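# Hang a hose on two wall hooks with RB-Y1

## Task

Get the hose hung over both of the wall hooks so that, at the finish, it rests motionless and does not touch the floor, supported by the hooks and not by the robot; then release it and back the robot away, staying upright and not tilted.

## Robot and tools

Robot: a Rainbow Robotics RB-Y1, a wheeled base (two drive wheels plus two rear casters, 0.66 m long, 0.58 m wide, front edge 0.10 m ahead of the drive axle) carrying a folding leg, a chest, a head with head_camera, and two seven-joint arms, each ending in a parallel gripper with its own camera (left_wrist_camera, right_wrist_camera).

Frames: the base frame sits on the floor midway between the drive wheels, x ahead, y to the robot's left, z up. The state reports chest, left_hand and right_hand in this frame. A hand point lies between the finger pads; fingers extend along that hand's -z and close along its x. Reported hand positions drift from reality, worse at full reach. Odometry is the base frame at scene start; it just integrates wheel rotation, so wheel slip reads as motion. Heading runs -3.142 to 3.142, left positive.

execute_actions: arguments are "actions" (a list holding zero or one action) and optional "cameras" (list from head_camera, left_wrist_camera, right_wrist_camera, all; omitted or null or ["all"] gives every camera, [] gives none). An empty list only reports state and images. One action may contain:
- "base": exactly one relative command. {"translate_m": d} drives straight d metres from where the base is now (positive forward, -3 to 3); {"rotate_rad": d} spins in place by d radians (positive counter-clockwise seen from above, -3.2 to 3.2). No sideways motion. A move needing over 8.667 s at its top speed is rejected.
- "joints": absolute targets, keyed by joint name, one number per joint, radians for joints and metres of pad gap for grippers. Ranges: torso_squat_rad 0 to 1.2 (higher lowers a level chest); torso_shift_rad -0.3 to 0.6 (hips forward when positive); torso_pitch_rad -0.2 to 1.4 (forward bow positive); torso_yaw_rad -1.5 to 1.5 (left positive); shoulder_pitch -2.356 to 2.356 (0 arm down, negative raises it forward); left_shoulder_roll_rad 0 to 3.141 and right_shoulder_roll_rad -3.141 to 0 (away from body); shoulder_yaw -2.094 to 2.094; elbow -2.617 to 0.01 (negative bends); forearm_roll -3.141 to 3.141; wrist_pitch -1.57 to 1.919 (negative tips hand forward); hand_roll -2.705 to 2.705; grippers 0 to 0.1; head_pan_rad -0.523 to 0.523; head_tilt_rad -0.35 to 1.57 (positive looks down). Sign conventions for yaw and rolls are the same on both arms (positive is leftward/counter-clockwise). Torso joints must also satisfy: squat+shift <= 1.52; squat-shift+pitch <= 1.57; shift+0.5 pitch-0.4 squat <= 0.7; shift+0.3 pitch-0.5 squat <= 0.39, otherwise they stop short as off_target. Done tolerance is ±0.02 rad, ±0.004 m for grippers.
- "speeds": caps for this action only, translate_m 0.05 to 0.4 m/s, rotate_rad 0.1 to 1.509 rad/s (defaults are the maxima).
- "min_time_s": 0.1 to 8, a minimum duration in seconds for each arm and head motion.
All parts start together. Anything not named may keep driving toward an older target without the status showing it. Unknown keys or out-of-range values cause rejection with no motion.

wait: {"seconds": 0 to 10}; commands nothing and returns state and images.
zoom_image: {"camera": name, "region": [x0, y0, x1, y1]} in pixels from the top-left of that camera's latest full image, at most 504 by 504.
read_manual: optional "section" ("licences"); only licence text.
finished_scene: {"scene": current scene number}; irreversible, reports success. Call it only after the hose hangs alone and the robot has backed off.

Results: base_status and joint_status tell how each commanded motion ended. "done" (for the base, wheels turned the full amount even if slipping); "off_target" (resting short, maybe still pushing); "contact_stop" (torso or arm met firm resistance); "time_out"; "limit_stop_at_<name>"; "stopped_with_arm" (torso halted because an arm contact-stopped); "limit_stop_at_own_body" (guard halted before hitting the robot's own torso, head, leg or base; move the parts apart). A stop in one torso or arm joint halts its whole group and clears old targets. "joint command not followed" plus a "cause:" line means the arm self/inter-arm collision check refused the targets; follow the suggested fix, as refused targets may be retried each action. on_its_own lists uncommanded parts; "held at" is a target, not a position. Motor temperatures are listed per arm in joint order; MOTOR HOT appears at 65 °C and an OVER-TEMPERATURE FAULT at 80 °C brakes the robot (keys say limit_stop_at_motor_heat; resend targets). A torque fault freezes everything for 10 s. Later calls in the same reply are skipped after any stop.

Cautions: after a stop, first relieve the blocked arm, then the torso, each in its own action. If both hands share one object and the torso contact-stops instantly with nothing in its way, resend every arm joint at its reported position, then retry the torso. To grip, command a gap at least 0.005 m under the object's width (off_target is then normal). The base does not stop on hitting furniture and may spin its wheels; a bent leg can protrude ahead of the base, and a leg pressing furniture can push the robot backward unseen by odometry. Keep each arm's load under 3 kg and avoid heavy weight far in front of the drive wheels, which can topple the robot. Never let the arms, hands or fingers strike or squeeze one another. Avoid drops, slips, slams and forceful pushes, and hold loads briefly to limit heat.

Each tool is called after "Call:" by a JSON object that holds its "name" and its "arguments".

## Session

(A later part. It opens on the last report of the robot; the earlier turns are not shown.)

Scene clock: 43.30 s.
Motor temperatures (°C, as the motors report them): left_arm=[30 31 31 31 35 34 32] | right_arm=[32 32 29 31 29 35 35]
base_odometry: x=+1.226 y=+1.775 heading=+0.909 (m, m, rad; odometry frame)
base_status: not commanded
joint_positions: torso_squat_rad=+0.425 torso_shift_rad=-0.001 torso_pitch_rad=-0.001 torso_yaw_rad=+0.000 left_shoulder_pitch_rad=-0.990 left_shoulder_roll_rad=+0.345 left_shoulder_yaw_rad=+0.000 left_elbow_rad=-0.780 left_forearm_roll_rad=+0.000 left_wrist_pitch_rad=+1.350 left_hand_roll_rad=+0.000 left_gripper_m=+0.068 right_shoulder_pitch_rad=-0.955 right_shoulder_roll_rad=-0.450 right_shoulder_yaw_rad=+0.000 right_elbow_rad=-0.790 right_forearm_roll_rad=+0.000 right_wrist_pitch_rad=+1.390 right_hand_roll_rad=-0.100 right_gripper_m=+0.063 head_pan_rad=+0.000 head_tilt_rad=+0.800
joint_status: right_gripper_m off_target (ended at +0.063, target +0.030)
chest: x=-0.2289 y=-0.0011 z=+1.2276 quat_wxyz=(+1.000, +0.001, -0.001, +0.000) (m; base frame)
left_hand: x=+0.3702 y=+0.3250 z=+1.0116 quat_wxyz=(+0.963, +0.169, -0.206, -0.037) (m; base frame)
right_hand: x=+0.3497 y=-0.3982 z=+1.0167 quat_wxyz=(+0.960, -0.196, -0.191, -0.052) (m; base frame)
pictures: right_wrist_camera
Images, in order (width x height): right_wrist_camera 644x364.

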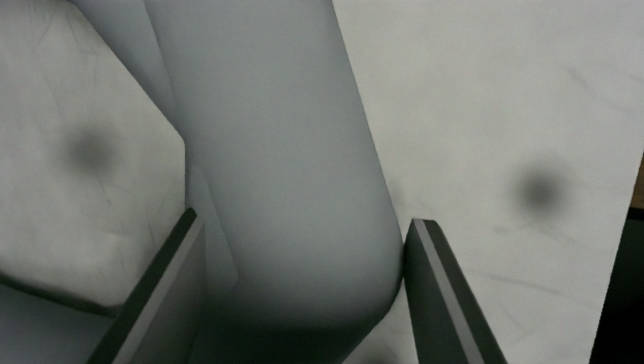

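Call:
{"name": "execute_actions", "arguments": {"actions": [{"joints":{"right_gripper_m":0.078,"right_shoulder_pitch_rad":-0.94,"right_wrist_pitch_rad":1.36}}], "cameras": []}}

Call:
{"name": "execute_actions", "arguments": {"actions": [{"joints":{"right_gripper_m":0.03}}], "cameras": ["right_wrist_camera"]}}

Call:
{"name": "execute_actions", "arguments": {"actions": [{"joints":{"torso_squat_rad":0,"head_tilt_rad":0.6,"left_shoulder_pitch_rad":-1.15,"left_shoulder_roll_rad":0.55,"left_elbow_rad":-0.7,"left_wrist_pitch_rad":1.4,"right_shoulder_pitch_rad":-1.15,"right_shoulder_roll_rad":-0.55,"right_elbow_rad":-0.7,"right_wrist_pitch_rad":1.4,"right_hand_roll_rad":0},"min_time_s":3}]}}

Scene clock: 45.70 s.
Motor temperatures (°C, as the motors report them): left_arm=[30 31 31 31 35 34 32] | right_arm=[32 32 29 31 29 35 35]
base_odometry: x=+1.226 y=+1.775 heading=+0.909 (m, m, rad; odometry frame)
base_status: not commanded
joint_positions: torso_squat_rad=+0.425 torso_shift_rad=-0.001 torso_pitch_rad=-0.002 torso_yaw_rad=+0.000 left_shoulder_pitch_rad=-0.990 left_shoulder_roll_rad=+0.345 left_shoulder_yaw_rad=+0.000 left_elbow_rad=-0.780 left_forearm_roll_rad=+0.000 left_wrist_pitch_rad=+1.350 left_hand_roll_rad=+0.000 left_gripper_m=+0.067 right_shoulder_pitch_rad=-0.940 right_shoulder_roll_rad=-0.450 right_shoulder_yaw_rad=+0.000 right_elbow_rad=-0.790 right_forearm_roll_rad=+0.000 right_wrist_pitch_rad=+1.360 right_hand_roll_rad=-0.100 right_gripper_m=+0.078 head_pan_rad=+0.000 head_tilt_rad=+0.800
joint_status: all done
chest: x=-0.2290 y=-0.0010 z=+1.2276 quat_wxyz=(+1.000, +0.001, -0.001, +0.000) (m; base frame)
left_hand: x=+0.3702 y=+0.3250 z=+1.0116 quat_wxyz=(+0.963, +0.169, -0.206, -0.037) (m; base frame)
right_hand: x=+0.3513 y=-0.4007 z=+1.0115 quat_wxyz=(+0.959, -0.196, -0.198, -0.050) (m; base frame)
pictures: none
No camera images: the call's "cameras" was empty. Leave "cameras" out to get every camera's image.

Scene clock: 46.67 s.
Motor temperatures (°C, as the motors report them): left_arm=[30 31 31 31 35 34 32] | right_arm=[32 32 29 31 29 35 35]
base_odometry: x=+1.226 y=+1.775 heading=+0.909 (m, m, rad; odometry frame)
base_status: not commanded
joint_positions: torso_squat_rad=+0.425 torso_shift_rad=-0.001 torso_pitch_rad=-0.002 torso_yaw_rad=+0.000 left_shoulder_pitch_rad=-0.990 left_shoulder_roll_rad=+0.345 left_shoulder_yaw_rad=+0.000 left_elbow_rad=-0.780 left_forearm_roll_rad=+0.000 left_wrist_pitch_rad=+1.350 left_hand_roll_rad=+0.000 left_gripper_m=+0.067 right_shoulder_pitch_rad=-0.940 right_shoulder_roll_rad=-0.450 right_shoulder_yaw_rad=+0.000 right_elbow_rad=-0.790 right_forearm_roll_rad=+0.000 right_wrist_pitch_rad=+1.360 right_hand_roll_rad=-0.100 right_gripper_m=+0.065 head_pan_rad=+0.000 head_tilt_rad=+0.800
joint_status: right_gripper_m off_target (ended at +0.065, target +0.030)
chest: x=-0.2290 y=-0.0010 z=+1.2276 quat_wxyz=(+1.000, +0.001, -0.001, +0.000) (m; base frame)
left_hand: x=+0.3702 y=+0.3250 z=+1.0116 quat_wxyz=(+0.963, +0.169, -0.206, -0.037) (m; base frame)
right_hand: x=+0.3512 y=-0.4007 z=+1.0115 quat_wxyz=(+0.959, -0.196, -0.198, -0.050) (m; base frame)
pictures: right_wrist_camera
Images, in order (width x height): right_wrist_camera 644x364.

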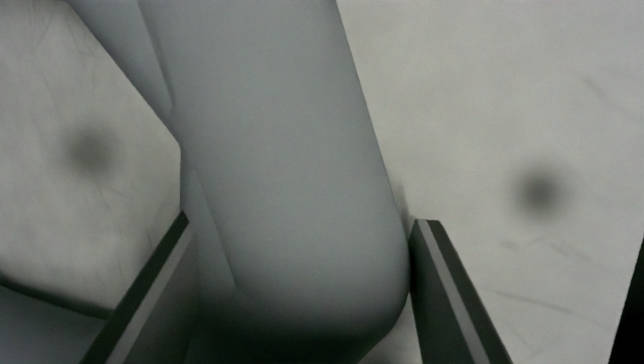

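Scene clock: 49.97 s.
Motor temperatures (°C, as the motors report them): left_arm=[30 31 31 31 35 34 32] | right_arm=[32 32 29 31 29 35 35]
base_odometry: x=+1.226 y=+1.775 heading=+0.909 (m, m, rad; odometry frame)
base_status: not commanded
joint_positions: torso_squat_rad=+0.000 torso_shift_rad=+0.000 torso_pitch_rad=-0.001 torso_yaw_rad=+0.000 left_shoulder_pitch_rad=-1.149 left_shoulder_roll_rad=+0.549 left_shoulder_yaw_rad=+0.000 left_elbow_rad=-0.700 left_forearm_roll_rad=+0.000 left_wrist_pitch_rad=+1.400 left_hand_roll_rad=+0.000 left_gripper_m=+0.064 right_shoulder_pitch_rad=-1.149 right_shoulder_roll_rad=-0.550 right_shoulder_yaw_rad=+0.000 right_elbow_rad=-0.700 right_forearm_roll_rad=+0.000 right_wrist_pitch_rad=+1.400 right_hand_roll_rad=+0.000 right_gripper_m=+0.062 head_pan_rad=+0.000 head_tilt_rad=+0.600
joint_status: all done
chest: x=-0.2285 y=-0.0010 z=+1.2899 quat_wxyz=(+1.000, +0.001, +0.000, +0.000) (m; base frame)
left_hand: x=+0.3785 y=+0.4285 z=+1.1849 quat_wxyz=(+0.945, +0.228, -0.232, +0.040) (m; base frame)
right_hand: x=+0.3788 y=-0.4299 z=+1.1838 quat_wxyz=(+0.945, -0.227, -0.232, -0.040) (m; base frame)
pictures: head_camera, left_wrist_camera, right_wrist_camera
Images, in order (width x height): head_camera 896x504, left_wrist_camera 644x364, right_wrist_camera 644x364.

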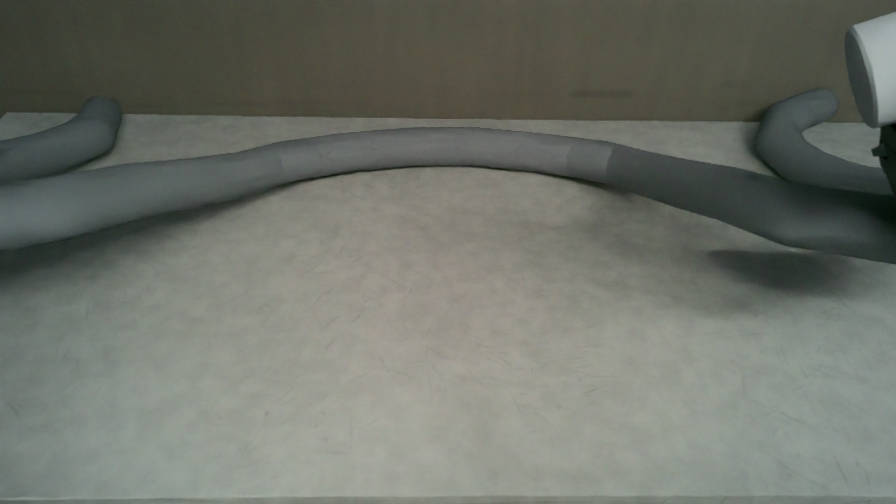

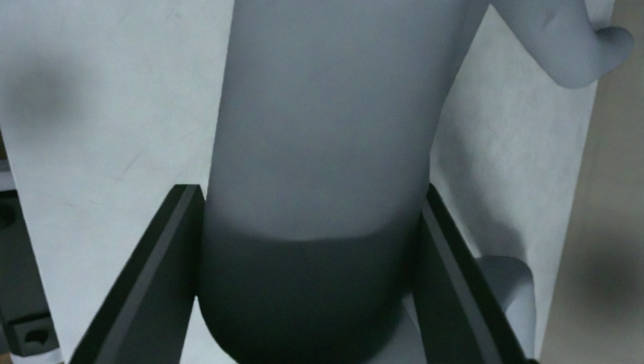

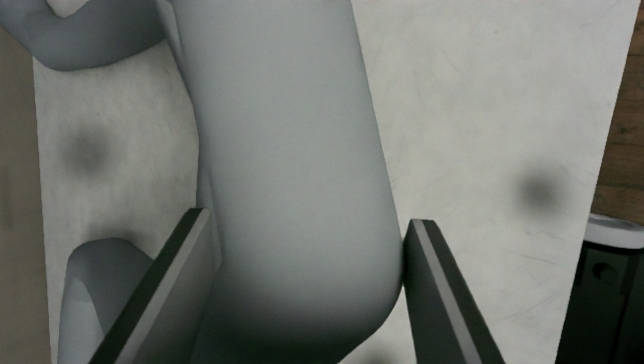

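Call:
{"name": "execute_actions", "arguments": {"actions": [{"base":{"translate_m":-0.85},"speeds":{"translate_m":0.15}}], "cameras": []}}

Call:
{"name": "execute_actions", "arguments": {"actions": [{"base":{"translate_m":-0.81}}]}}

Call:
{"name": "execute_actions", "arguments": {"actions": [{"base":{"rotate_rad":-1.57},"speeds":{"rotate_rad":0.8},"joints":{"head_tilt_rad":0.3}}], "cameras": ["head_camera"]}}

Scene clock: 58.97 s.
Motor temperatures (°C, as the motors report them): left_arm=[30 31 31 31 35 34 32] | right_arm=[32 32 29 32 29 35 35]
base_odometry: x=+0.704 y=+1.104 heading=+0.908 (m, m, rad; odometry frame)
base_status: done
joint_positions: torso_squat_rad=+0.000 torso_shift_rad=-0.001 torso_pitch_rad=-0.001 torso_yaw_rad=+0.000 left_shoulder_pitch_rad=-1.150 left_shoulder_roll_rad=+0.550 left_shoulder_yaw_rad=+0.000 left_elbow_rad=-0.700 left_forearm_roll_rad=+0.000 left_wrist_pitch_rad=+1.400 left_hand_roll_rad=+0.000 left_gripper_m=+0.030 right_shoulder_pitch_rad=-1.150 right_shoulder_roll_rad=-0.550 right_shoulder_yaw_rad=+0.000 right_elbow_rad=-0.700 right_forearm_roll_rad=+0.000 right_wrist_pitch_rad=+1.400 right_hand_roll_rad=+0.000 right_gripper_m=+0.030 head_pan_rad=+0.000 head_tilt_rad=+0.600
joint_status: not commanded
on_its_own: left_gripper_m moved -0.034 to your old target +0.030; right_gripper_m moved -0.032 to your old target +0.030
chest: x=-0.2289 y=-0.0010 z=+1.2899 quat_wxyz=(+1.000, +0.001, -0.001, +0.000) (m; base frame)
left_hand: x=+0.3784 y=+0.4287 z=+1.1860 quat_wxyz=(+0.944, +0.228, -0.233, +0.041) (m; base frame)
right_hand: x=+0.3787 y=-0.4300 z=+1.1848 quat_wxyz=(+0.945, -0.227, -0.233, -0.040) (m; base frame)
pictures: none
No camera images: the call's "cameras" was empty. Leave "cameras" out to get every camera's image.

Scene clock: 62.47 s.
Motor temperatures (°C, as the motors report them): left_arm=[30 31 31 31 35 34 32] | right_arm=[33 32 29 32 29 35 35]
base_odometry: x=+0.205 y=+0.466 heading=+0.907 (m, m, rad; odometry frame)
base_status: done
joint_positions: torso_squat_rad=+0.000 torso_shift_rad=-0.001 torso_pitch_rad=-0.001 torso_yaw_rad=+0.000 left_shoulder_pitch_rad=-1.150 left_shoulder_roll_rad=+0.550 left_shoulder_yaw_rad=+0.000 left_elbow_rad=-0.700 left_forearm_roll_rad=+0.000 left_wrist_pitch_rad=+1.400 left_hand_roll_rad=+0.000 left_gripper_m=+0.030 right_shoulder_pitch_rad=-1.150 right_shoulder_roll_rad=-0.550 right_shoulder_yaw_rad=+0.000 right_elbow_rad=-0.700 right_forearm_roll_rad=+0.000 right_wrist_pitch_rad=+1.400 right_hand_roll_rad=+0.000 right_gripper_m=+0.030 head_pan_rad=+0.000 head_tilt_rad=+0.600
joint_status: not commanded
chest: x=-0.2289 y=-0.0010 z=+1.2899 quat_wxyz=(+1.000, +0.001, -0.001, +0.000) (m; base frame)
left_hand: x=+0.3783 y=+0.4287 z=+1.1862 quat_wxyz=(+0.944, +0.228, -0.233, +0.041) (m; base frame)
right_hand: x=+0.3787 y=-0.4300 z=+1.1850 quat_wxyz=(+0.945, -0.227, -0.233, -0.040) (m; base frame)
pictures: head_camera, left_wrist_camera, right_wrist_camera
Images, in order (width x height): head_camera 896x504, left_wrist_camera 644x364, right_wrist_camera 644x364.

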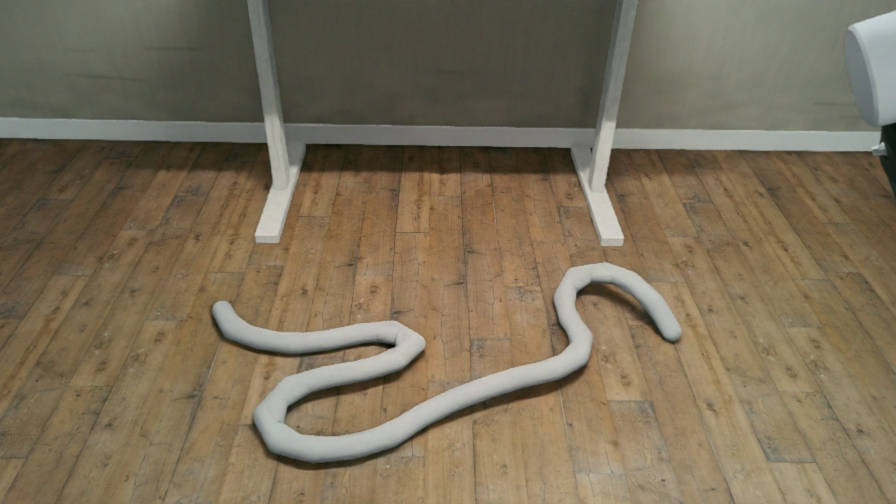

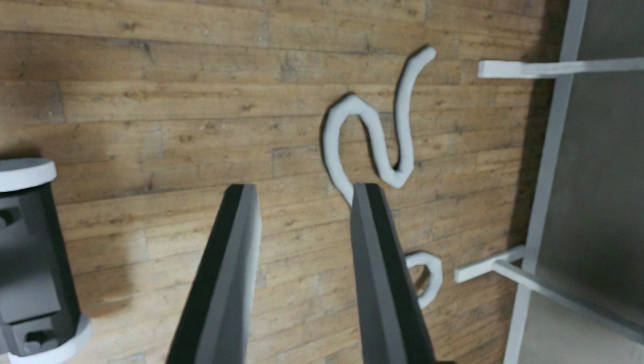

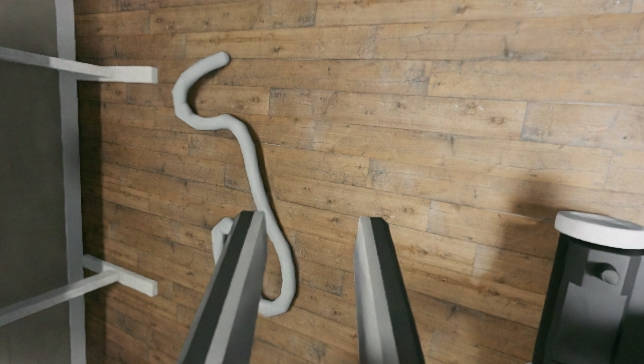

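Scene clock: 66.37 s.
Motor temperatures (°C, as the motors report them): left_arm=[31 31 31 31 35 34 32] | right_arm=[33 32 29 32 29 35 35]
base_odometry: x=+0.205 y=+0.466 heading=-0.662 (m, m, rad; odometry frame)
base_status: done
joint_positions: torso_squat_rad=+0.000 torso_shift_rad=-0.001 torso_pitch_rad=-0.001 torso_yaw_rad=+0.000 left_shoulder_pitch_rad=-1.150 left_shoulder_roll_rad=+0.550 left_shoulder_yaw_rad=+0.000 left_elbow_rad=-0.700 left_forearm_roll_rad=+0.000 left_wrist_pitch_rad=+1.400 left_hand_roll_rad=+0.000 left_gripper_m=+0.030 right_shoulder_pitch_rad=-1.150 right_shoulder_roll_rad=-0.550 right_shoulder_yaw_rad=+0.000 right_elbow_rad=-0.700 right_forearm_roll_rad=+0.000 right_wrist_pitch_rad=+1.400 right_hand_roll_rad=+0.000 right_gripper_m=+0.030 head_pan_rad=+0.000 head_tilt_rad=+0.300
joint_status: all done
chest: x=-0.2289 y=-0.0011 z=+1.2899 quat_wxyz=(+1.000, +0.001, -0.001, +0.000) (m; base frame)
left_hand: x=+0.3783 y=+0.4287 z=+1.1862 quat_wxyz=(+0.944, +0.228, -0.233, +0.041) (m; base frame)
right_hand: x=+0.3787 y=-0.4301 z=+1.1850 quat_wxyz=(+0.945, -0.227, -0.233, -0.041) (m; base frame)
pictures: head_camera
Images, in order (width x height): head_camera 896x504.

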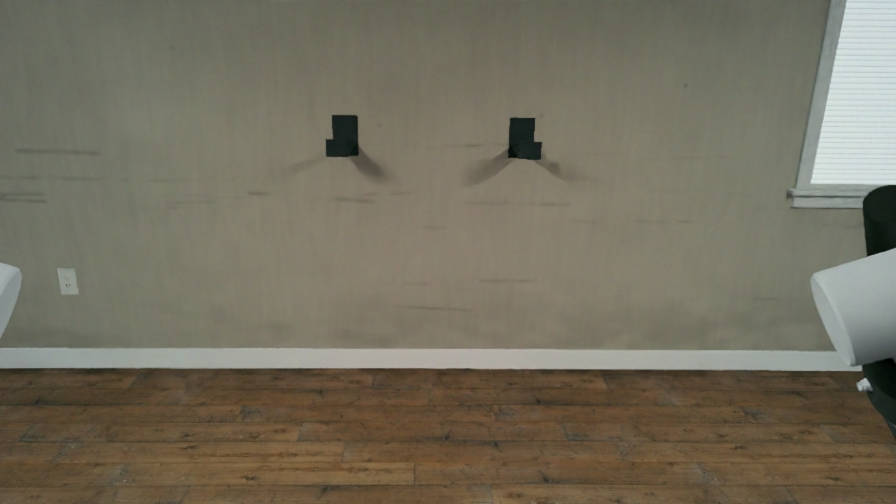

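Call:
{"name": "execute_actions", "arguments": {"actions": [{"base":{"rotate_rad":1.204},"joints":{"left_gripper_m":0.1,"right_gripper_m":0.1,"left_shoulder_pitch_rad":-0.8,"left_shoulder_roll_rad":0.3,"left_elbow_rad":-1.4,"left_wrist_pitch_rad":0.6,"right_shoulder_pitch_rad":-0.55,"right_shoulder_roll_rad":-0.5,"right_elbow_rad":-1.0,"right_wrist_pitch_rad":0.55}}], "cameras": []}}

Call:
{"name": "execute_actions", "arguments": {"actions": [{"base":{"translate_m":0.9}}], "cameras": []}}

Call:
{"name": "execute_actions", "arguments": {"actions": [{"base":{"rotate_rad":0.865},"joints":{"torso_squat_rad":1.0,"torso_shift_rad":0.5,"torso_pitch_rad":1.05,"torso_yaw_rad":0.4,"head_tilt_rad":0.2,"head_pan_rad":-0.4}}]}}

Scene clock: 76.73 s.
Motor temperatures (°C, as the motors report them): left_arm=[31 31 31 31 35 34 32] | right_arm=[33 32 29 32 29 35 35]
base_odometry: x=+0.205 y=+0.466 heading=+0.542 (m, m, rad; odometry frame)
base_status: done
joint_positions: torso_squat_rad=+0.000 torso_shift_rad=-0.001 torso_pitch_rad=-0.001 torso_yaw_rad=+0.000 left_shoulder_pitch_rad=-0.800 left_shoulder_roll_rad=+0.300 left_shoulder_yaw_rad=+0.000 left_elbow_rad=-1.400 left_forearm_roll_rad=+0.000 left_wrist_pitch_rad=+0.600 left_hand_roll_rad=+0.000 left_gripper_m=+0.099 right_shoulder_pitch_rad=-0.550 right_shoulder_roll_rad=-0.500 right_shoulder_yaw_rad=+0.000 right_elbow_rad=-1.000 right_forearm_roll_rad=+0.000 right_wrist_pitch_rad=+0.550 right_hand_roll_rad=+0.000 right_gripper_m=+0.100 head_pan_rad=+0.000 head_tilt_rad=+0.300
joint_status: all done
chest: x=-0.2289 y=-0.0011 z=+1.2899 quat_wxyz=(+1.000, +0.001, -0.001, +0.000) (m; base frame)
left_hand: x=+0.4458 y=+0.2084 z=+1.3279 quat_wxyz=(+0.689, +0.098, -0.707, -0.125) (m; base frame)
right_hand: x=+0.3878 y=-0.4401 z=+1.0525 quat_wxyz=(+0.849, -0.226, -0.472, +0.079) (m; base frame)
pictures: none
No camera images: the call's "cameras" was empty. Leave "cameras" out to get every camera's image.

Scene clock: 80.57 s.
Motor temperatures (°C, as the motors report them): left_arm=[31 31 31 31 35 34 32] | right_arm=[33 32 29 32 29 35 35]
base_odometry: x=+0.976 y=+0.930 heading=+0.542 (m, m, rad; odometry frame)
base_status: done
joint_positions: torso_squat_rad=+0.000 torso_shift_rad=-0.001 torso_pitch_rad=-0.001 torso_yaw_rad=+0.000 left_shoulder_pitch_rad=-0.800 left_shoulder_roll_rad=+0.300 left_shoulder_yaw_rad=+0.000 left_elbow_rad=-1.400 left_forearm_roll_rad=+0.000 left_wrist_pitch_rad=+0.600 left_hand_roll_rad=+0.000 left_gripper_m=+0.099 right_shoulder_pitch_rad=-0.550 right_shoulder_roll_rad=-0.500 right_shoulder_yaw_rad=+0.000 right_elbow_rad=-1.000 right_forearm_roll_rad=+0.000 right_wrist_pitch_rad=+0.550 right_hand_roll_rad=+0.000 right_gripper_m=+0.100 head_pan_rad=+0.000 head_tilt_rad=+0.300
joint_status: not commanded
chest: x=-0.2288 y=-0.0011 z=+1.2899 quat_wxyz=(+1.000, +0.001, -0.001, +0.000) (m; base frame)
left_hand: x=+0.4459 y=+0.2084 z=+1.3278 quat_wxyz=(+0.690, +0.098, -0.707, -0.125) (m; base frame)
right_hand: x=+0.3879 y=-0.4400 z=+1.0524 quat_wxyz=(+0.849, -0.226, -0.472, +0.079) (m; base frame)
pictures: none
No camera images: the call's "cameras" was empty. Leave "cameras" out to get every camera's image.

Scene clock: 85.33 s.
Motor temperatures (°C, as the motors report them): left_arm=[30 31 31 31 35 34 32] | right_arm=[32 32 29 32 29 35 35]
base_odometry: x=+0.976 y=+0.930 heading=+1.407 (m, m, rad; odometry frame)
base_status: done
joint_positions: torso_squat_rad=+0.979 torso_shift_rad=+0.485 torso_pitch_rad=+1.016 torso_yaw_rad=+0.388 left_shoulder_pitch_rad=-0.800 left_shoulder_roll_rad=+0.300 left_shoulder_yaw_rad=+0.000 left_elbow_rad=-1.400 left_forearm_roll_rad=+0.000 left_wrist_pitch_rad=+0.600 left_hand_roll_rad=+0.000 left_gripper_m=+0.099 right_shoulder_pitch_rad=-0.550 right_shoulder_roll_rad=-0.499 right_shoulder_yaw_rad=+0.000 right_elbow_rad=-1.002 right_forearm_roll_rad=+0.000 right_wrist_pitch_rad=+0.551 right_hand_roll_rad=+0.000 right_gripper_m=+0.100 head_pan_rad=-0.400 head_tilt_rad=+0.200
joint_status: torso_squat_rad contact_stop (moved +0.979 of +1.000); torso_pitch_rad contact_stop (moved +1.017 of +1.051); the others done
on_its_own: torso_squat_rad is held at +0.978, not at your +1.000, since a contact_stop; torso_pitch_rad is held at +1.019, not at your +1.050, since a contact_stop
chest: x=+0.2170 y=-0.0003 z=+0.7892 quat_wxyz=(+0.857, +0.094, +0.477, +0.169) (m; base frame)
left_hand: x=+0.5353 y=+0.4491 z=+0.3450 quat_wxyz=(+0.941, +0.208, -0.248, -0.103) (m; base frame)
right_hand: x=+0.4030 y=-0.1728 z=+0.0379 quat_wxyz=(+0.961, +0.004, -0.045, +0.275) (m; base frame)
pictures: head_camera, left_wrist_camera, right_wrist_camera
Images, in order (width x height): head_camera 896x504, left_wrist_camera 644x364, right_wrist_camera 644x364.

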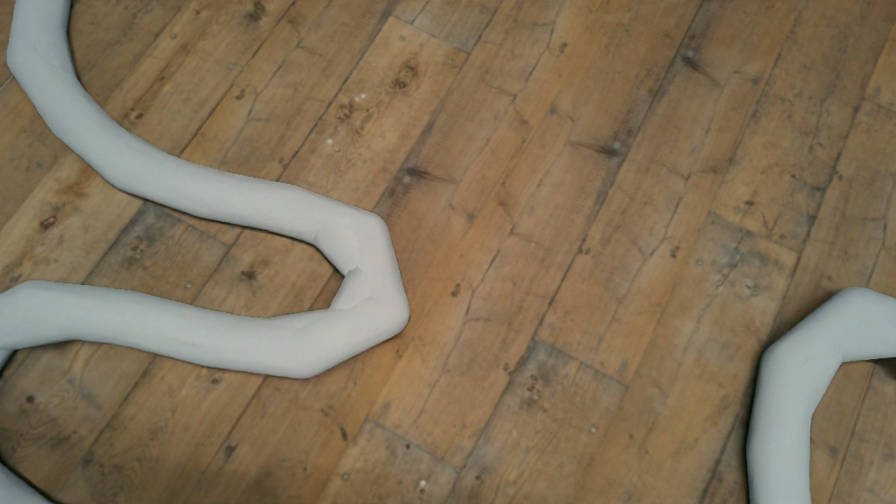

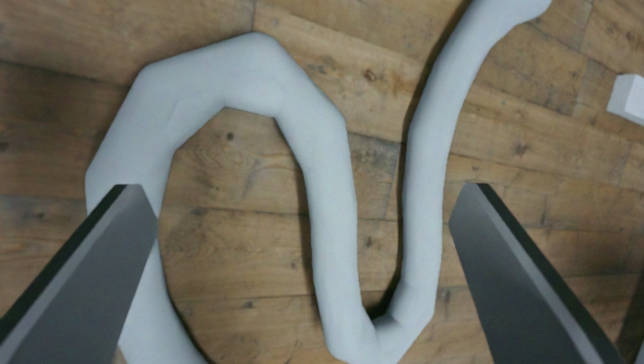

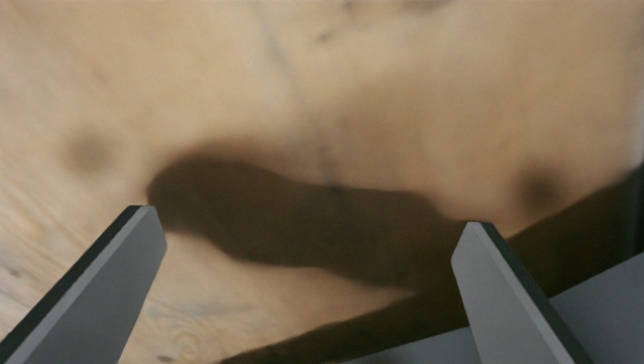

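Call:
{"name": "execute_actions", "arguments": {"actions": [{"joints":{"right_shoulder_pitch_rad":-0.35,"right_elbow_rad":-1.45,"right_wrist_pitch_rad":0.85,"head_tilt_rad":0.6}}], "cameras": []}}

Call:
{"name": "execute_actions", "arguments": {"actions": [{"joints":{"right_hand_roll_rad":-0.5,"right_shoulder_roll_rad":-0.62}}]}}

Scene clock: 88.83 s.
Motor temperatures (°C, as the motors report them): left_arm=[30 31 31 31 35 34 32] | right_arm=[32 32 29 32 29 35 35]
base_odometry: x=+0.976 y=+0.930 heading=+1.407 (m, m, rad; odometry frame)
base_status: not commanded
joint_positions: torso_squat_rad=+0.978 torso_shift_rad=+0.486 torso_pitch_rad=+1.019 torso_yaw_rad=+0.389 left_shoulder_pitch_rad=-0.800 left_shoulder_roll_rad=+0.300 left_shoulder_yaw_rad=+0.000 left_elbow_rad=-1.400 left_forearm_roll_rad=+0.000 left_wrist_pitch_rad=+0.600 left_hand_roll_rad=+0.000 left_gripper_m=+0.099 right_shoulder_pitch_rad=-0.350 right_shoulder_roll_rad=-0.500 right_shoulder_yaw_rad=+0.000 right_elbow_rad=-1.450 right_forearm_roll_rad=+0.000 right_wrist_pitch_rad=+0.850 right_hand_roll_rad=+0.000 right_gripper_m=+0.100 head_pan_rad=-0.400 head_tilt_rad=+0.600
joint_status: all done
on_its_own: torso_squat_rad is held at +0.978, not at your +1.000, since a contact_stop; torso_pitch_rad is held at +1.019, not at your +1.050, since a contact_stop
chest: x=+0.2179 y=-0.0006 z=+0.7883 quat_wxyz=(+0.857, +0.095, +0.478, +0.169) (m; base frame)
left_hand: x=+0.5350 y=+0.4493 z=+0.3438 quat_wxyz=(+0.941, +0.208, -0.247, -0.103) (m; base frame)
right_hand: x=+0.3865 y=-0.1685 z=+0.0930 quat_wxyz=(+0.958, +0.004, -0.019, +0.287) (m; base frame)
pictures: none
No camera images: the call's "cameras" was empty. Leave "cameras" out to get every camera's image.

Scene clock: 89.77 s.
Motor temperatures (°C, as the motors report them): left_arm=[30 31 31 31 35 34 32] | right_arm=[32 32 29 32 29 35 35]
base_odometry: x=+0.976 y=+0.930 heading=+1.407 (m, m, rad; odometry frame)
base_status: not commanded
joint_positions: torso_squat_rad=+0.978 torso_shift_rad=+0.486 torso_pitch_rad=+1.019 torso_yaw_rad=+0.389 left_shoulder_pitch_rad=-0.800 left_shoulder_roll_rad=+0.300 left_shoulder_yaw_rad=+0.000 left_elbow_rad=-1.400 left_forearm_roll_rad=+0.000 left_wrist_pitch_rad=+0.600 left_hand_roll_rad=+0.000 left_gripper_m=+0.099 right_shoulder_pitch_rad=-0.350 right_shoulder_roll_rad=-0.620 right_shoulder_yaw_rad=+0.000 right_elbow_rad=-1.450 right_forearm_roll_rad=+0.000 right_wrist_pitch_rad=+0.850 right_hand_roll_rad=-0.500 right_gripper_m=+0.100 head_pan_rad=-0.400 head_tilt_rad=+0.600
joint_status: all done
on_its_own: torso_squat_rad is held at +0.978, not at your +1.000, since a contact_stop; torso_pitch_rad is held at +1.019, not at your +1.050, since a contact_stop
chest: x=+0.2179 y=-0.0006 z=+0.7883 quat_wxyz=(+0.857, +0.095, +0.478, +0.169) (m; base frame)
left_hand: x=+0.5350 y=+0.4494 z=+0.3438 quat_wxyz=(+0.941, +0.208, -0.247, -0.103) (m; base frame)
right_hand: x=+0.4231 y=-0.2201 z=+0.0964 quat_wxyz=(+0.996, -0.034, -0.043, +0.074) (m; base frame)
pictures: head_camera, left_wrist_camera, right_wrist_camera
Images, in order (width x height): head_camera 896x504, left_wrist_camera 644x364, right_wrist_camera 644x364.

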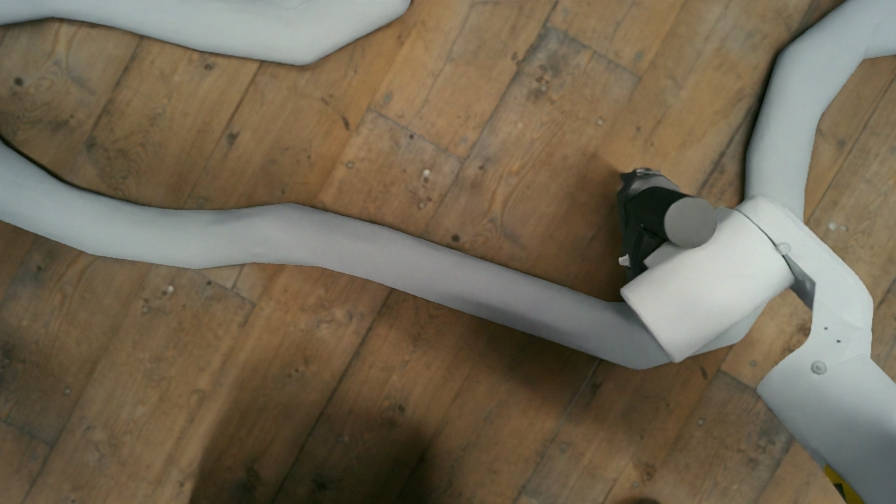

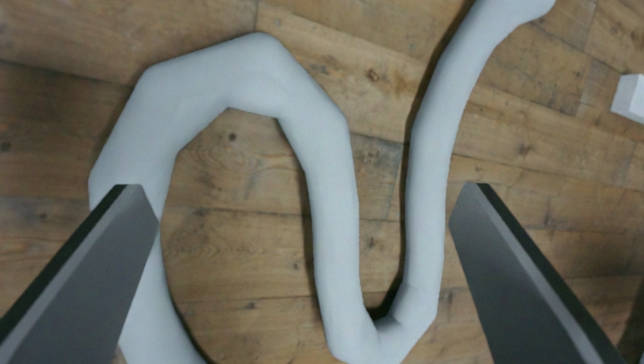

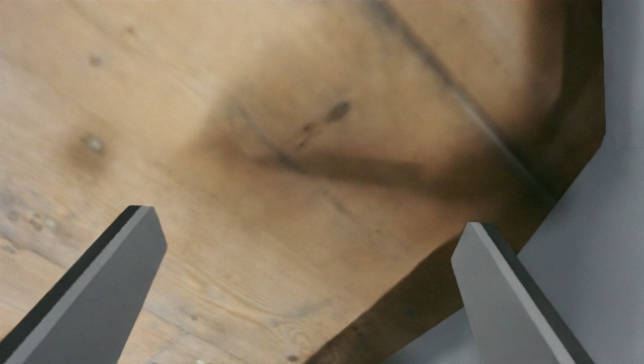

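Call:
{"name": "execute_actions", "arguments": {"actions": [{"base":{"translate_m":-0.11},"speeds":{"translate_m":0.08},"joints":{"right_hand_roll_rad":-0.9,"right_elbow_rad":-1.58,"right_wrist_pitch_rad":0.95}}], "cameras": ["head_camera","right_wrist_camera"]}}

Scene clock: 93.50 s.
Motor temperatures (°C, as the motors report them): left_arm=[30 31 31 31 35 34 32] | right_arm=[32 32 29 32 29 35 35]
base_odometry: x=+0.958 y=+0.822 heading=+1.407 (m, m, rad; odometry frame)
base_status: done
joint_positions: torso_squat_rad=+0.978 torso_shift_rad=+0.486 torso_pitch_rad=+1.019 torso_yaw_rad=+0.389 left_shoulder_pitch_rad=-0.800 left_shoulder_roll_rad=+0.300 left_shoulder_yaw_rad=+0.000 left_elbow_rad=-1.400 left_forearm_roll_rad=+0.000 left_wrist_pitch_rad=+0.600 left_hand_roll_rad=+0.000 left_gripper_m=+0.099 right_shoulder_pitch_rad=-0.350 right_shoulder_roll_rad=-0.620 right_shoulder_yaw_rad=+0.000 right_elbow_rad=-1.580 right_forearm_roll_rad=+0.000 right_wrist_pitch_rad=+0.950 right_hand_roll_rad=-0.900 right_gripper_m=+0.100 head_pan_rad=-0.400 head_tilt_rad=+0.600
joint_status: all done
on_its_own: torso_squat_rad is held at +0.978, not at your +1.000, since a contact_stop; torso_pitch_rad is held at +1.019, not at your +1.050, since a contact_stop
chest: x=+0.2180 y=-0.0006 z=+0.7883 quat_wxyz=(+0.857, +0.095, +0.478, +0.169) (m; base frame)
left_hand: x=+0.5349 y=+0.4494 z=+0.3437 quat_wxyz=(+0.941, +0.208, -0.247, -0.103) (m; base frame)
right_hand: x=+0.4449 y=-0.2003 z=+0.1212 quat_wxyz=(+0.990, -0.015, -0.059, -0.124) (m; base frame)
pictures: head_camera, right_wrist_camera
Images, in order (width x height): head_camera 896x504, right_wrist_camera 644x364.

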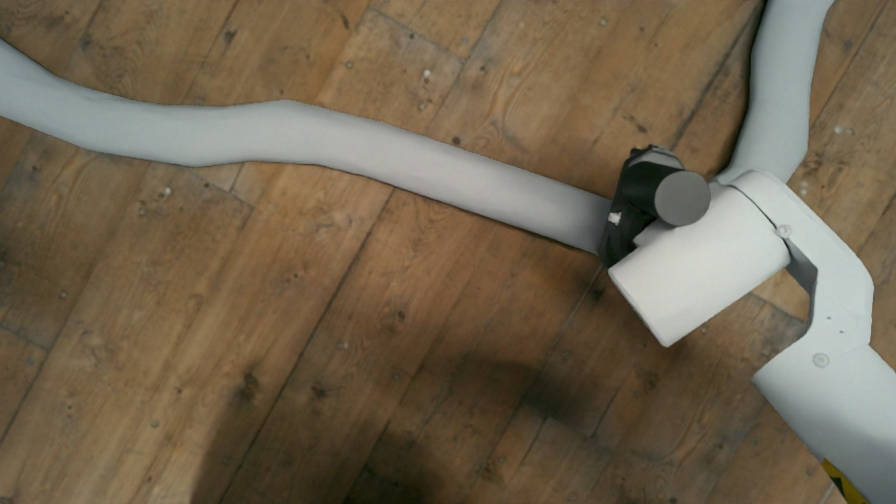

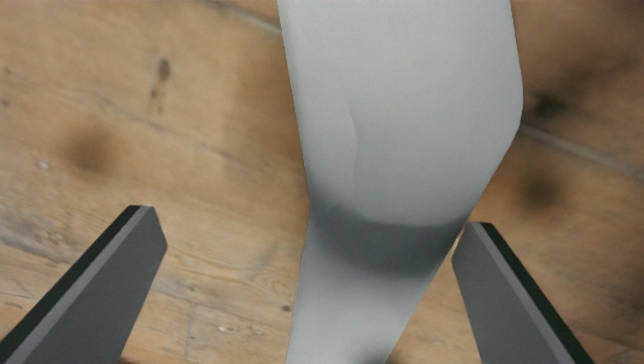

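Call:
{"name": "execute_actions", "arguments": {"actions": [{"joints":{"right_shoulder_roll_rad":-0.55,"right_shoulder_pitch_rad":-0.4,"right_elbow_rad":-1.4,"right_wrist_pitch_rad":0.85}}], "cameras": ["right_wrist_camera"]}}

Scene clock: 95.67 s.
Motor temperatures (°C, as the motors report them): left_arm=[30 31 31 31 35 34 32] | right_arm=[32 32 29 32 29 35 35]
base_odometry: x=+0.958 y=+0.822 heading=+1.407 (m, m, rad; odometry frame)
base_status: not commanded
joint_positions: torso_squat_rad=+0.978 torso_shift_rad=+0.486 torso_pitch_rad=+1.019 torso_yaw_rad=+0.389 left_shoulder_pitch_rad=-0.800 left_shoulder_roll_rad=+0.300 left_shoulder_yaw_rad=+0.000 left_elbow_rad=-1.400 left_forearm_roll_rad=+0.000 left_wrist_pitch_rad=+0.600 left_hand_roll_rad=+0.000 left_gripper_m=+0.099 right_shoulder_pitch_rad=-0.400 right_shoulder_roll_rad=-0.550 right_shoulder_yaw_rad=+0.000 right_elbow_rad=-1.400 right_forearm_roll_rad=+0.000 right_wrist_pitch_rad=+0.850 right_hand_roll_rad=-0.900 right_gripper_m=+0.100 head_pan_rad=-0.400 head_tilt_rad=+0.600
joint_status: all done
on_its_own: torso_squat_rad is held at +0.978, not at your +1.000, since a contact_stop; torso_pitch_rad is held at +1.019, not at your +1.050, since a contact_stop
chest: x=+0.2180 y=-0.0006 z=+0.7883 quat_wxyz=(+0.857, +0.095, +0.478, +0.169) (m; base frame)
left_hand: x=+0.5350 y=+0.4494 z=+0.3437 quat_wxyz=(+0.941, +0.208, -0.247, -0.103) (m; base frame)
right_hand: x=+0.4135 y=-0.1872 z=+0.0879 quat_wxyz=(+0.988, -0.006, -0.030, -0.148) (m; base frame)
pictures: right_wrist_camera
Images, in order (width x height): right_wrist_camera 644x364.

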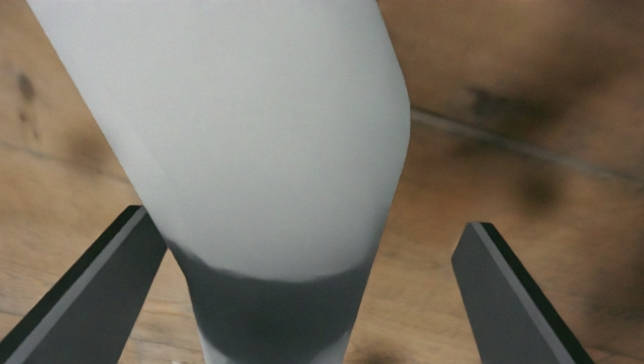

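Call:
{"name": "execute_actions", "arguments": {"actions": [{"base":{"translate_m":0.008},"joints":{"right_shoulder_pitch_rad":-0.56,"right_elbow_rad":-1.03,"right_wrist_pitch_rad":0.6},"min_time_s":1.2}], "cameras": ["right_wrist_camera"]}}

Call:
{"name": "execute_actions", "arguments": {"actions": [{"joints":{"right_gripper_m":0.02}}], "cameras": ["right_wrist_camera"]}}

Scene clock: 98.23 s.
Motor temperatures (°C, as the motors report them): left_arm=[30 31 31 31 35 34 32] | right_arm=[32 32 29 32 29 35 35]
base_odometry: x=+0.959 y=+0.830 heading=+1.407 (m, m, rad; odometry frame)
base_status: done
joint_positions: torso_squat_rad=+0.978 torso_shift_rad=+0.486 torso_pitch_rad=+1.019 torso_yaw_rad=+0.389 left_shoulder_pitch_rad=-0.800 left_shoulder_roll_rad=+0.300 left_shoulder_yaw_rad=+0.000 left_elbow_rad=-1.400 left_forearm_roll_rad=+0.000 left_wrist_pitch_rad=+0.600 left_hand_roll_rad=+0.000 left_gripper_m=+0.099 right_shoulder_pitch_rad=-0.560 right_shoulder_roll_rad=-0.550 right_shoulder_yaw_rad=+0.000 right_elbow_rad=-1.030 right_forearm_roll_rad=+0.000 right_wrist_pitch_rad=+0.600 right_hand_roll_rad=-0.900 right_gripper_m=+0.100 head_pan_rad=-0.400 head_tilt_rad=+0.600
joint_status: all done
on_its_own: torso_squat_rad is held at +0.978, not at your +1.000, since a contact_stop; torso_pitch_rad is held at +1.019, not at your +1.050, since a contact_stop
chest: x=+0.2180 y=-0.0006 z=+0.7883 quat_wxyz=(+0.856, +0.095, +0.479, +0.169) (m; base frame)
left_hand: x=+0.5350 y=+0.4493 z=+0.3436 quat_wxyz=(+0.941, +0.208, -0.247, -0.103) (m; base frame)
right_hand: x=+0.4268 y=-0.1955 z=+0.0417 quat_wxyz=(+0.986, +0.002, -0.049, -0.162) (m; base frame)
pictures: right_wrist_camera
Images, in order (width x height): right_wrist_camera 644x364.

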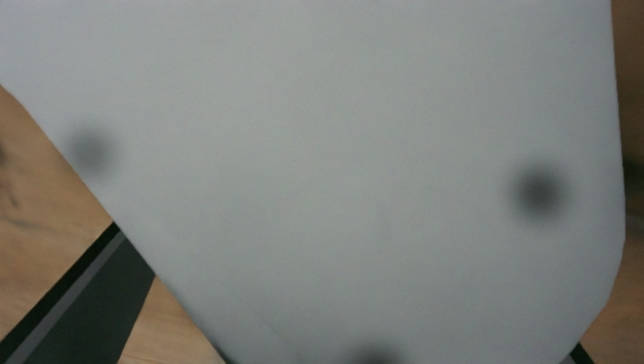

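Scene clock: 99.50 s.
Motor temperatures (°C, as the motors report them): left_arm=[30 31 31 31 35 34 32] | right_arm=[32 32 29 32 29 35 35]
base_odometry: x=+0.959 y=+0.830 heading=+1.407 (m, m, rad; odometry frame)
base_status: not commanded
joint_positions: torso_squat_rad=+0.978 torso_shift_rad=+0.486 torso_pitch_rad=+1.019 torso_yaw_rad=+0.389 left_shoulder_pitch_rad=-0.800 left_shoulder_roll_rad=+0.300 left_shoulder_yaw_rad=+0.000 left_elbow_rad=-1.400 left_forearm_roll_rad=+0.000 left_wrist_pitch_rad=+0.600 left_hand_roll_rad=+0.000 left_gripper_m=+0.099 right_shoulder_pitch_rad=-0.560 right_shoulder_roll_rad=-0.550 right_shoulder_yaw_rad=+0.000 right_elbow_rad=-1.030 right_forearm_roll_rad=+0.000 right_wrist_pitch_rad=+0.600 right_hand_roll_rad=-0.900 right_gripper_m=+0.059 head_pan_rad=-0.400 head_tilt_rad=+0.600
joint_status: right_gripper_m off_target (ended at +0.059, target +0.020)
on_its_own: torso_squat_rad is held at +0.978, not at your +1.000, since a contact_stop; torso_pitch_rad is held at +1.019, not at your +1.050, since a contact_stop
chest: x=+0.2180 y=-0.0006 z=+0.7883 quat_wxyz=(+0.856, +0.095, +0.479, +0.169) (m; base frame)
left_hand: x=+0.5350 y=+0.4493 z=+0.3436 quat_wxyz=(+0.941, +0.208, -0.247, -0.103) (m; base frame)
right_hand: x=+0.4267 y=-0.1955 z=+0.0417 quat_wxyz=(+0.986, +0.002, -0.049, -0.162) (m; base frame)
pictures: right_wrist_camera
Images, in order (width x height): right_wrist_camera 644x364.

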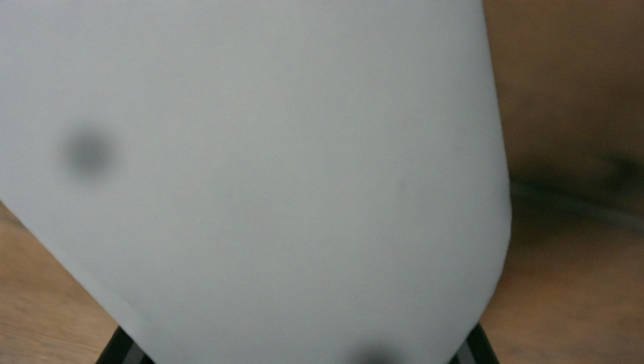

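Call:
{"name": "execute_actions", "arguments": {"actions": [{"base":{"translate_m":0.15},"speeds":{"translate_m":0.08},"joints":{"torso_yaw_rad":-0.39,"torso_squat_rad":0.98,"torso_shift_rad":0.49,"torso_pitch_rad":1.03,"head_pan_rad":0.5,"head_tilt_rad":0.45,"right_shoulder_roll_rad":-0.25,"right_shoulder_pitch_rad":-0.8,"right_hand_roll_rad":0,"left_shoulder_pitch_rad":-0.5,"left_shoulder_roll_rad":0.75,"left_elbow_rad":-1.6,"left_wrist_pitch_rad":1.1,"left_hand_roll_rad":0.5},"min_time_s":2.5}]}}

Scene clock: 105.20 s.
Motor temperatures (°C, as the motors report them): left_arm=[30 31 31 31 35 34 32] | right_arm=[32 32 29 31 29 35 35]
base_odometry: x=+0.984 y=+0.978 heading=+1.407 (m, m, rad; odometry frame)
base_status: done
joint_positions: torso_squat_rad=+0.980 torso_shift_rad=+0.490 torso_pitch_rad=+1.030 torso_yaw_rad=-0.390 left_shoulder_pitch_rad=-0.500 left_shoulder_roll_rad=+0.750 left_shoulder_yaw_rad=+0.000 left_elbow_rad=-1.600 left_forearm_roll_rad=+0.000 left_wrist_pitch_rad=+1.100 left_hand_roll_rad=+0.500 left_gripper_m=+0.099 right_shoulder_pitch_rad=-0.800 right_shoulder_roll_rad=-0.250 right_shoulder_yaw_rad=+0.000 right_elbow_rad=-1.030 right_forearm_roll_rad=+0.000 right_wrist_pitch_rad=+0.600 right_hand_roll_rad=+0.000 right_gripper_m=+0.059 head_pan_rad=+0.500 head_tilt_rad=+0.450
joint_status: all done
chest: x=+0.2207 y=-0.0006 z=+0.7839 quat_wxyz=(+0.854, -0.095, +0.483, -0.169) (m; base frame)
left_hand: x=+0.5397 y=+0.2243 z=+0.1477 quat_wxyz=(+0.989, +0.080, -0.091, -0.088) (m; base frame)
right_hand: x=+0.3849 y=-0.4770 z=+0.2406 quat_wxyz=(+0.976, -0.200, -0.064, +0.055) (m; base frame)
pictures: head_camera, left_wrist_camera, right_wrist_camera
Images, in order (width x height): head_camera 896x504, left_wrist_camera 644x364, right_wrist_camera 644x364.

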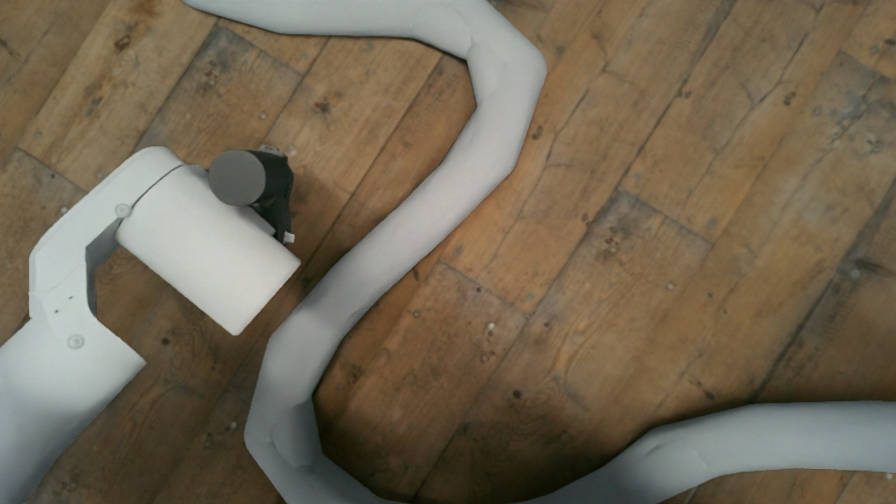

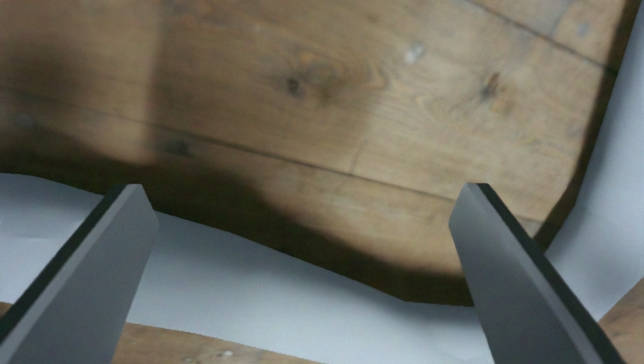

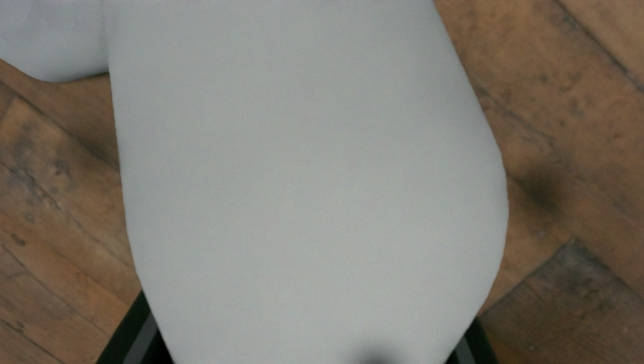

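Call:
{"name": "execute_actions", "arguments": {"actions": [{"joints":{"left_shoulder_pitch_rad":-0.68,"left_shoulder_roll_rad":0.53,"left_elbow_rad":-1.4,"left_wrist_pitch_rad":1.05,"left_hand_roll_rad":1.5}}], "cameras": ["head_camera","left_wrist_camera"]}}

Scene clock: 109.57 s.
Motor temperatures (°C, as the motors report them): left_arm=[30 31 31 31 35 34 32] | right_arm=[32 32 29 31 29 35 35]
base_odometry: x=+0.984 y=+0.978 heading=+1.407 (m, m, rad; odometry frame)
base_status: not commanded
joint_positions: torso_squat_rad=+0.980 torso_shift_rad=+0.490 torso_pitch_rad=+1.030 torso_yaw_rad=-0.390 left_shoulder_pitch_rad=-0.680 left_shoulder_roll_rad=+0.530 left_shoulder_yaw_rad=+0.000 left_elbow_rad=-1.400 left_forearm_roll_rad=+0.000 left_wrist_pitch_rad=+1.050 left_hand_roll_rad=+1.500 left_gripper_m=+0.099 right_shoulder_pitch_rad=-0.800 right_shoulder_roll_rad=-0.250 right_shoulder_yaw_rad=+0.000 right_elbow_rad=-1.030 right_forearm_roll_rad=+0.000 right_wrist_pitch_rad=+0.600 right_hand_roll_rad=+0.000 right_gripper_m=+0.059 head_pan_rad=+0.500 head_tilt_rad=+0.450
joint_status: all done
chest: x=+0.2207 y=-0.0006 z=+0.7839 quat_wxyz=(+0.854, -0.095, +0.483, -0.169) (m; base frame)
left_hand: x=+0.5261 y=+0.1194 z=+0.1179 quat_wxyz=(+0.888, -0.033, -0.047, +0.457) (m; base frame)
right_hand: x=+0.3850 y=-0.4769 z=+0.2406 quat_wxyz=(+0.976, -0.200, -0.065, +0.055) (m; base frame)
pictures: head_camera, left_wrist_camera
Images, in order (width x height): head_camera 896x504, left_wrist_camera 644x364.

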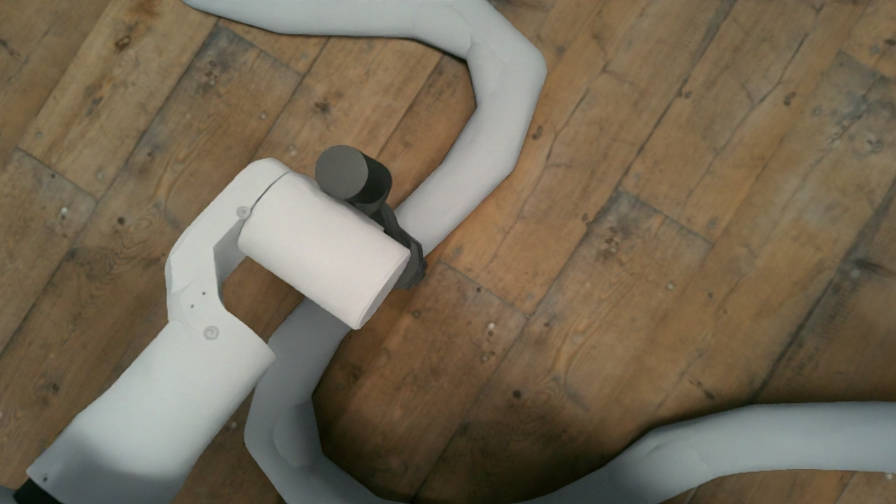

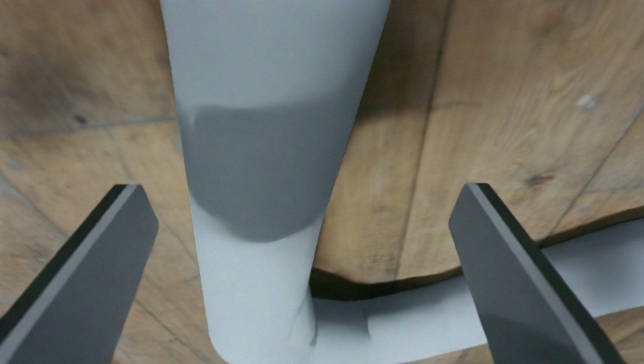

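Call:
{"name": "execute_actions", "arguments": {"actions": [{"joints":{"left_shoulder_pitch_rad":-0.88,"left_shoulder_roll_rad":0.49,"left_elbow_rad":-1.0,"left_wrist_pitch_rad":0.82}}], "cameras": ["left_wrist_camera"]}}

Scene clock: 111.67 s.
Motor temperatures (°C, as the motors report them): left_arm=[30 31 31 31 35 34 32] | right_arm=[32 32 29 31 29 35 35]
base_odometry: x=+0.984 y=+0.978 heading=+1.407 (m, m, rad; odometry frame)
base_status: not commanded
joint_positions: torso_squat_rad=+0.980 torso_shift_rad=+0.490 torso_pitch_rad=+1.030 torso_yaw_rad=-0.390 left_shoulder_pitch_rad=-0.880 left_shoulder_roll_rad=+0.490 left_shoulder_yaw_rad=+0.000 left_elbow_rad=-1.000 left_forearm_roll_rad=+0.000 left_wrist_pitch_rad=+0.820 left_hand_roll_rad=+1.500 left_gripper_m=+0.099 right_shoulder_pitch_rad=-0.800 right_shoulder_roll_rad=-0.250 right_shoulder_yaw_rad=+0.000 right_elbow_rad=-1.030 right_forearm_roll_rad=+0.000 right_wrist_pitch_rad=+0.600 right_hand_roll_rad=+0.000 right_gripper_m=+0.059 head_pan_rad=+0.500 head_tilt_rad=+0.450
joint_status: all done
chest: x=+0.2207 y=-0.0006 z=+0.7839 quat_wxyz=(+0.854, -0.095, +0.483, -0.169) (m; base frame)
left_hand: x=+0.5455 y=+0.0929 z=+0.0745 quat_wxyz=(+0.878, -0.053, -0.041, +0.474) (m; base frame)
right_hand: x=+0.3850 y=-0.4769 z=+0.2405 quat_wxyz=(+0.976, -0.200, -0.065, +0.055) (m; base frame)
pictures: left_wrist_camera
Images, in order (width x height): left_wrist_camera 644x364.

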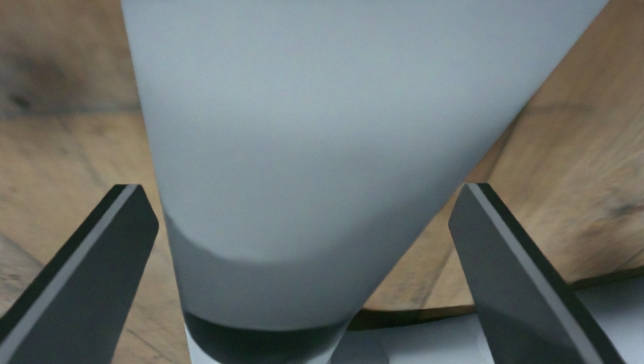

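Call:
{"name": "execute_actions", "arguments": {"actions": [{"joints":{"left_shoulder_pitch_rad":-1.04,"left_shoulder_roll_rad":0.47,"left_elbow_rad":-0.62,"left_wrist_pitch_rad":0.6}}], "cameras": ["left_wrist_camera"]}}

Scene clock: 113.47 s.
Motor temperatures (°C, as the motors report them): left_arm=[30 31 31 31 35 34 32] | right_arm=[32 32 29 31 29 35 35]
base_odometry: x=+0.984 y=+0.978 heading=+1.407 (m, m, rad; odometry frame)
base_status: not commanded
joint_positions: torso_squat_rad=+0.980 torso_shift_rad=+0.490 torso_pitch_rad=+1.030 torso_yaw_rad=-0.390 left_shoulder_pitch_rad=-1.040 left_shoulder_roll_rad=+0.470 left_shoulder_yaw_rad=+0.000 left_elbow_rad=-0.620 left_forearm_roll_rad=+0.000 left_wrist_pitch_rad=+0.600 left_hand_roll_rad=+1.500 left_gripper_m=+0.099 right_shoulder_pitch_rad=-0.800 right_shoulder_roll_rad=-0.250 right_shoulder_yaw_rad=+0.000 right_elbow_rad=-1.030 right_forearm_roll_rad=+0.000 right_wrist_pitch_rad=+0.600 right_hand_roll_rad=+0.000 right_gripper_m=+0.059 head_pan_rad=+0.500 head_tilt_rad=+0.450
joint_status: all done
chest: x=+0.2207 y=-0.0006 z=+0.7839 quat_wxyz=(+0.854, -0.095, +0.483, -0.169) (m; base frame)
left_hand: x=+0.5413 y=+0.0844 z=+0.0431 quat_wxyz=(+0.873, -0.058, -0.032, +0.484) (m; base frame)
right_hand: x=+0.3850 y=-0.4769 z=+0.2405 quat_wxyz=(+0.976, -0.200, -0.064, +0.055) (m; base frame)
pictures: left_wrist_camera
Images, in order (width x height): left_wrist_camera 644x364.

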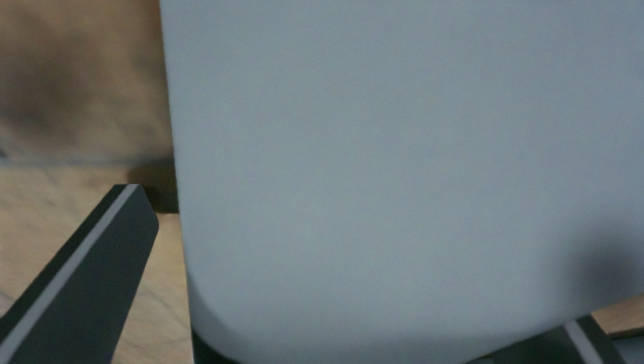

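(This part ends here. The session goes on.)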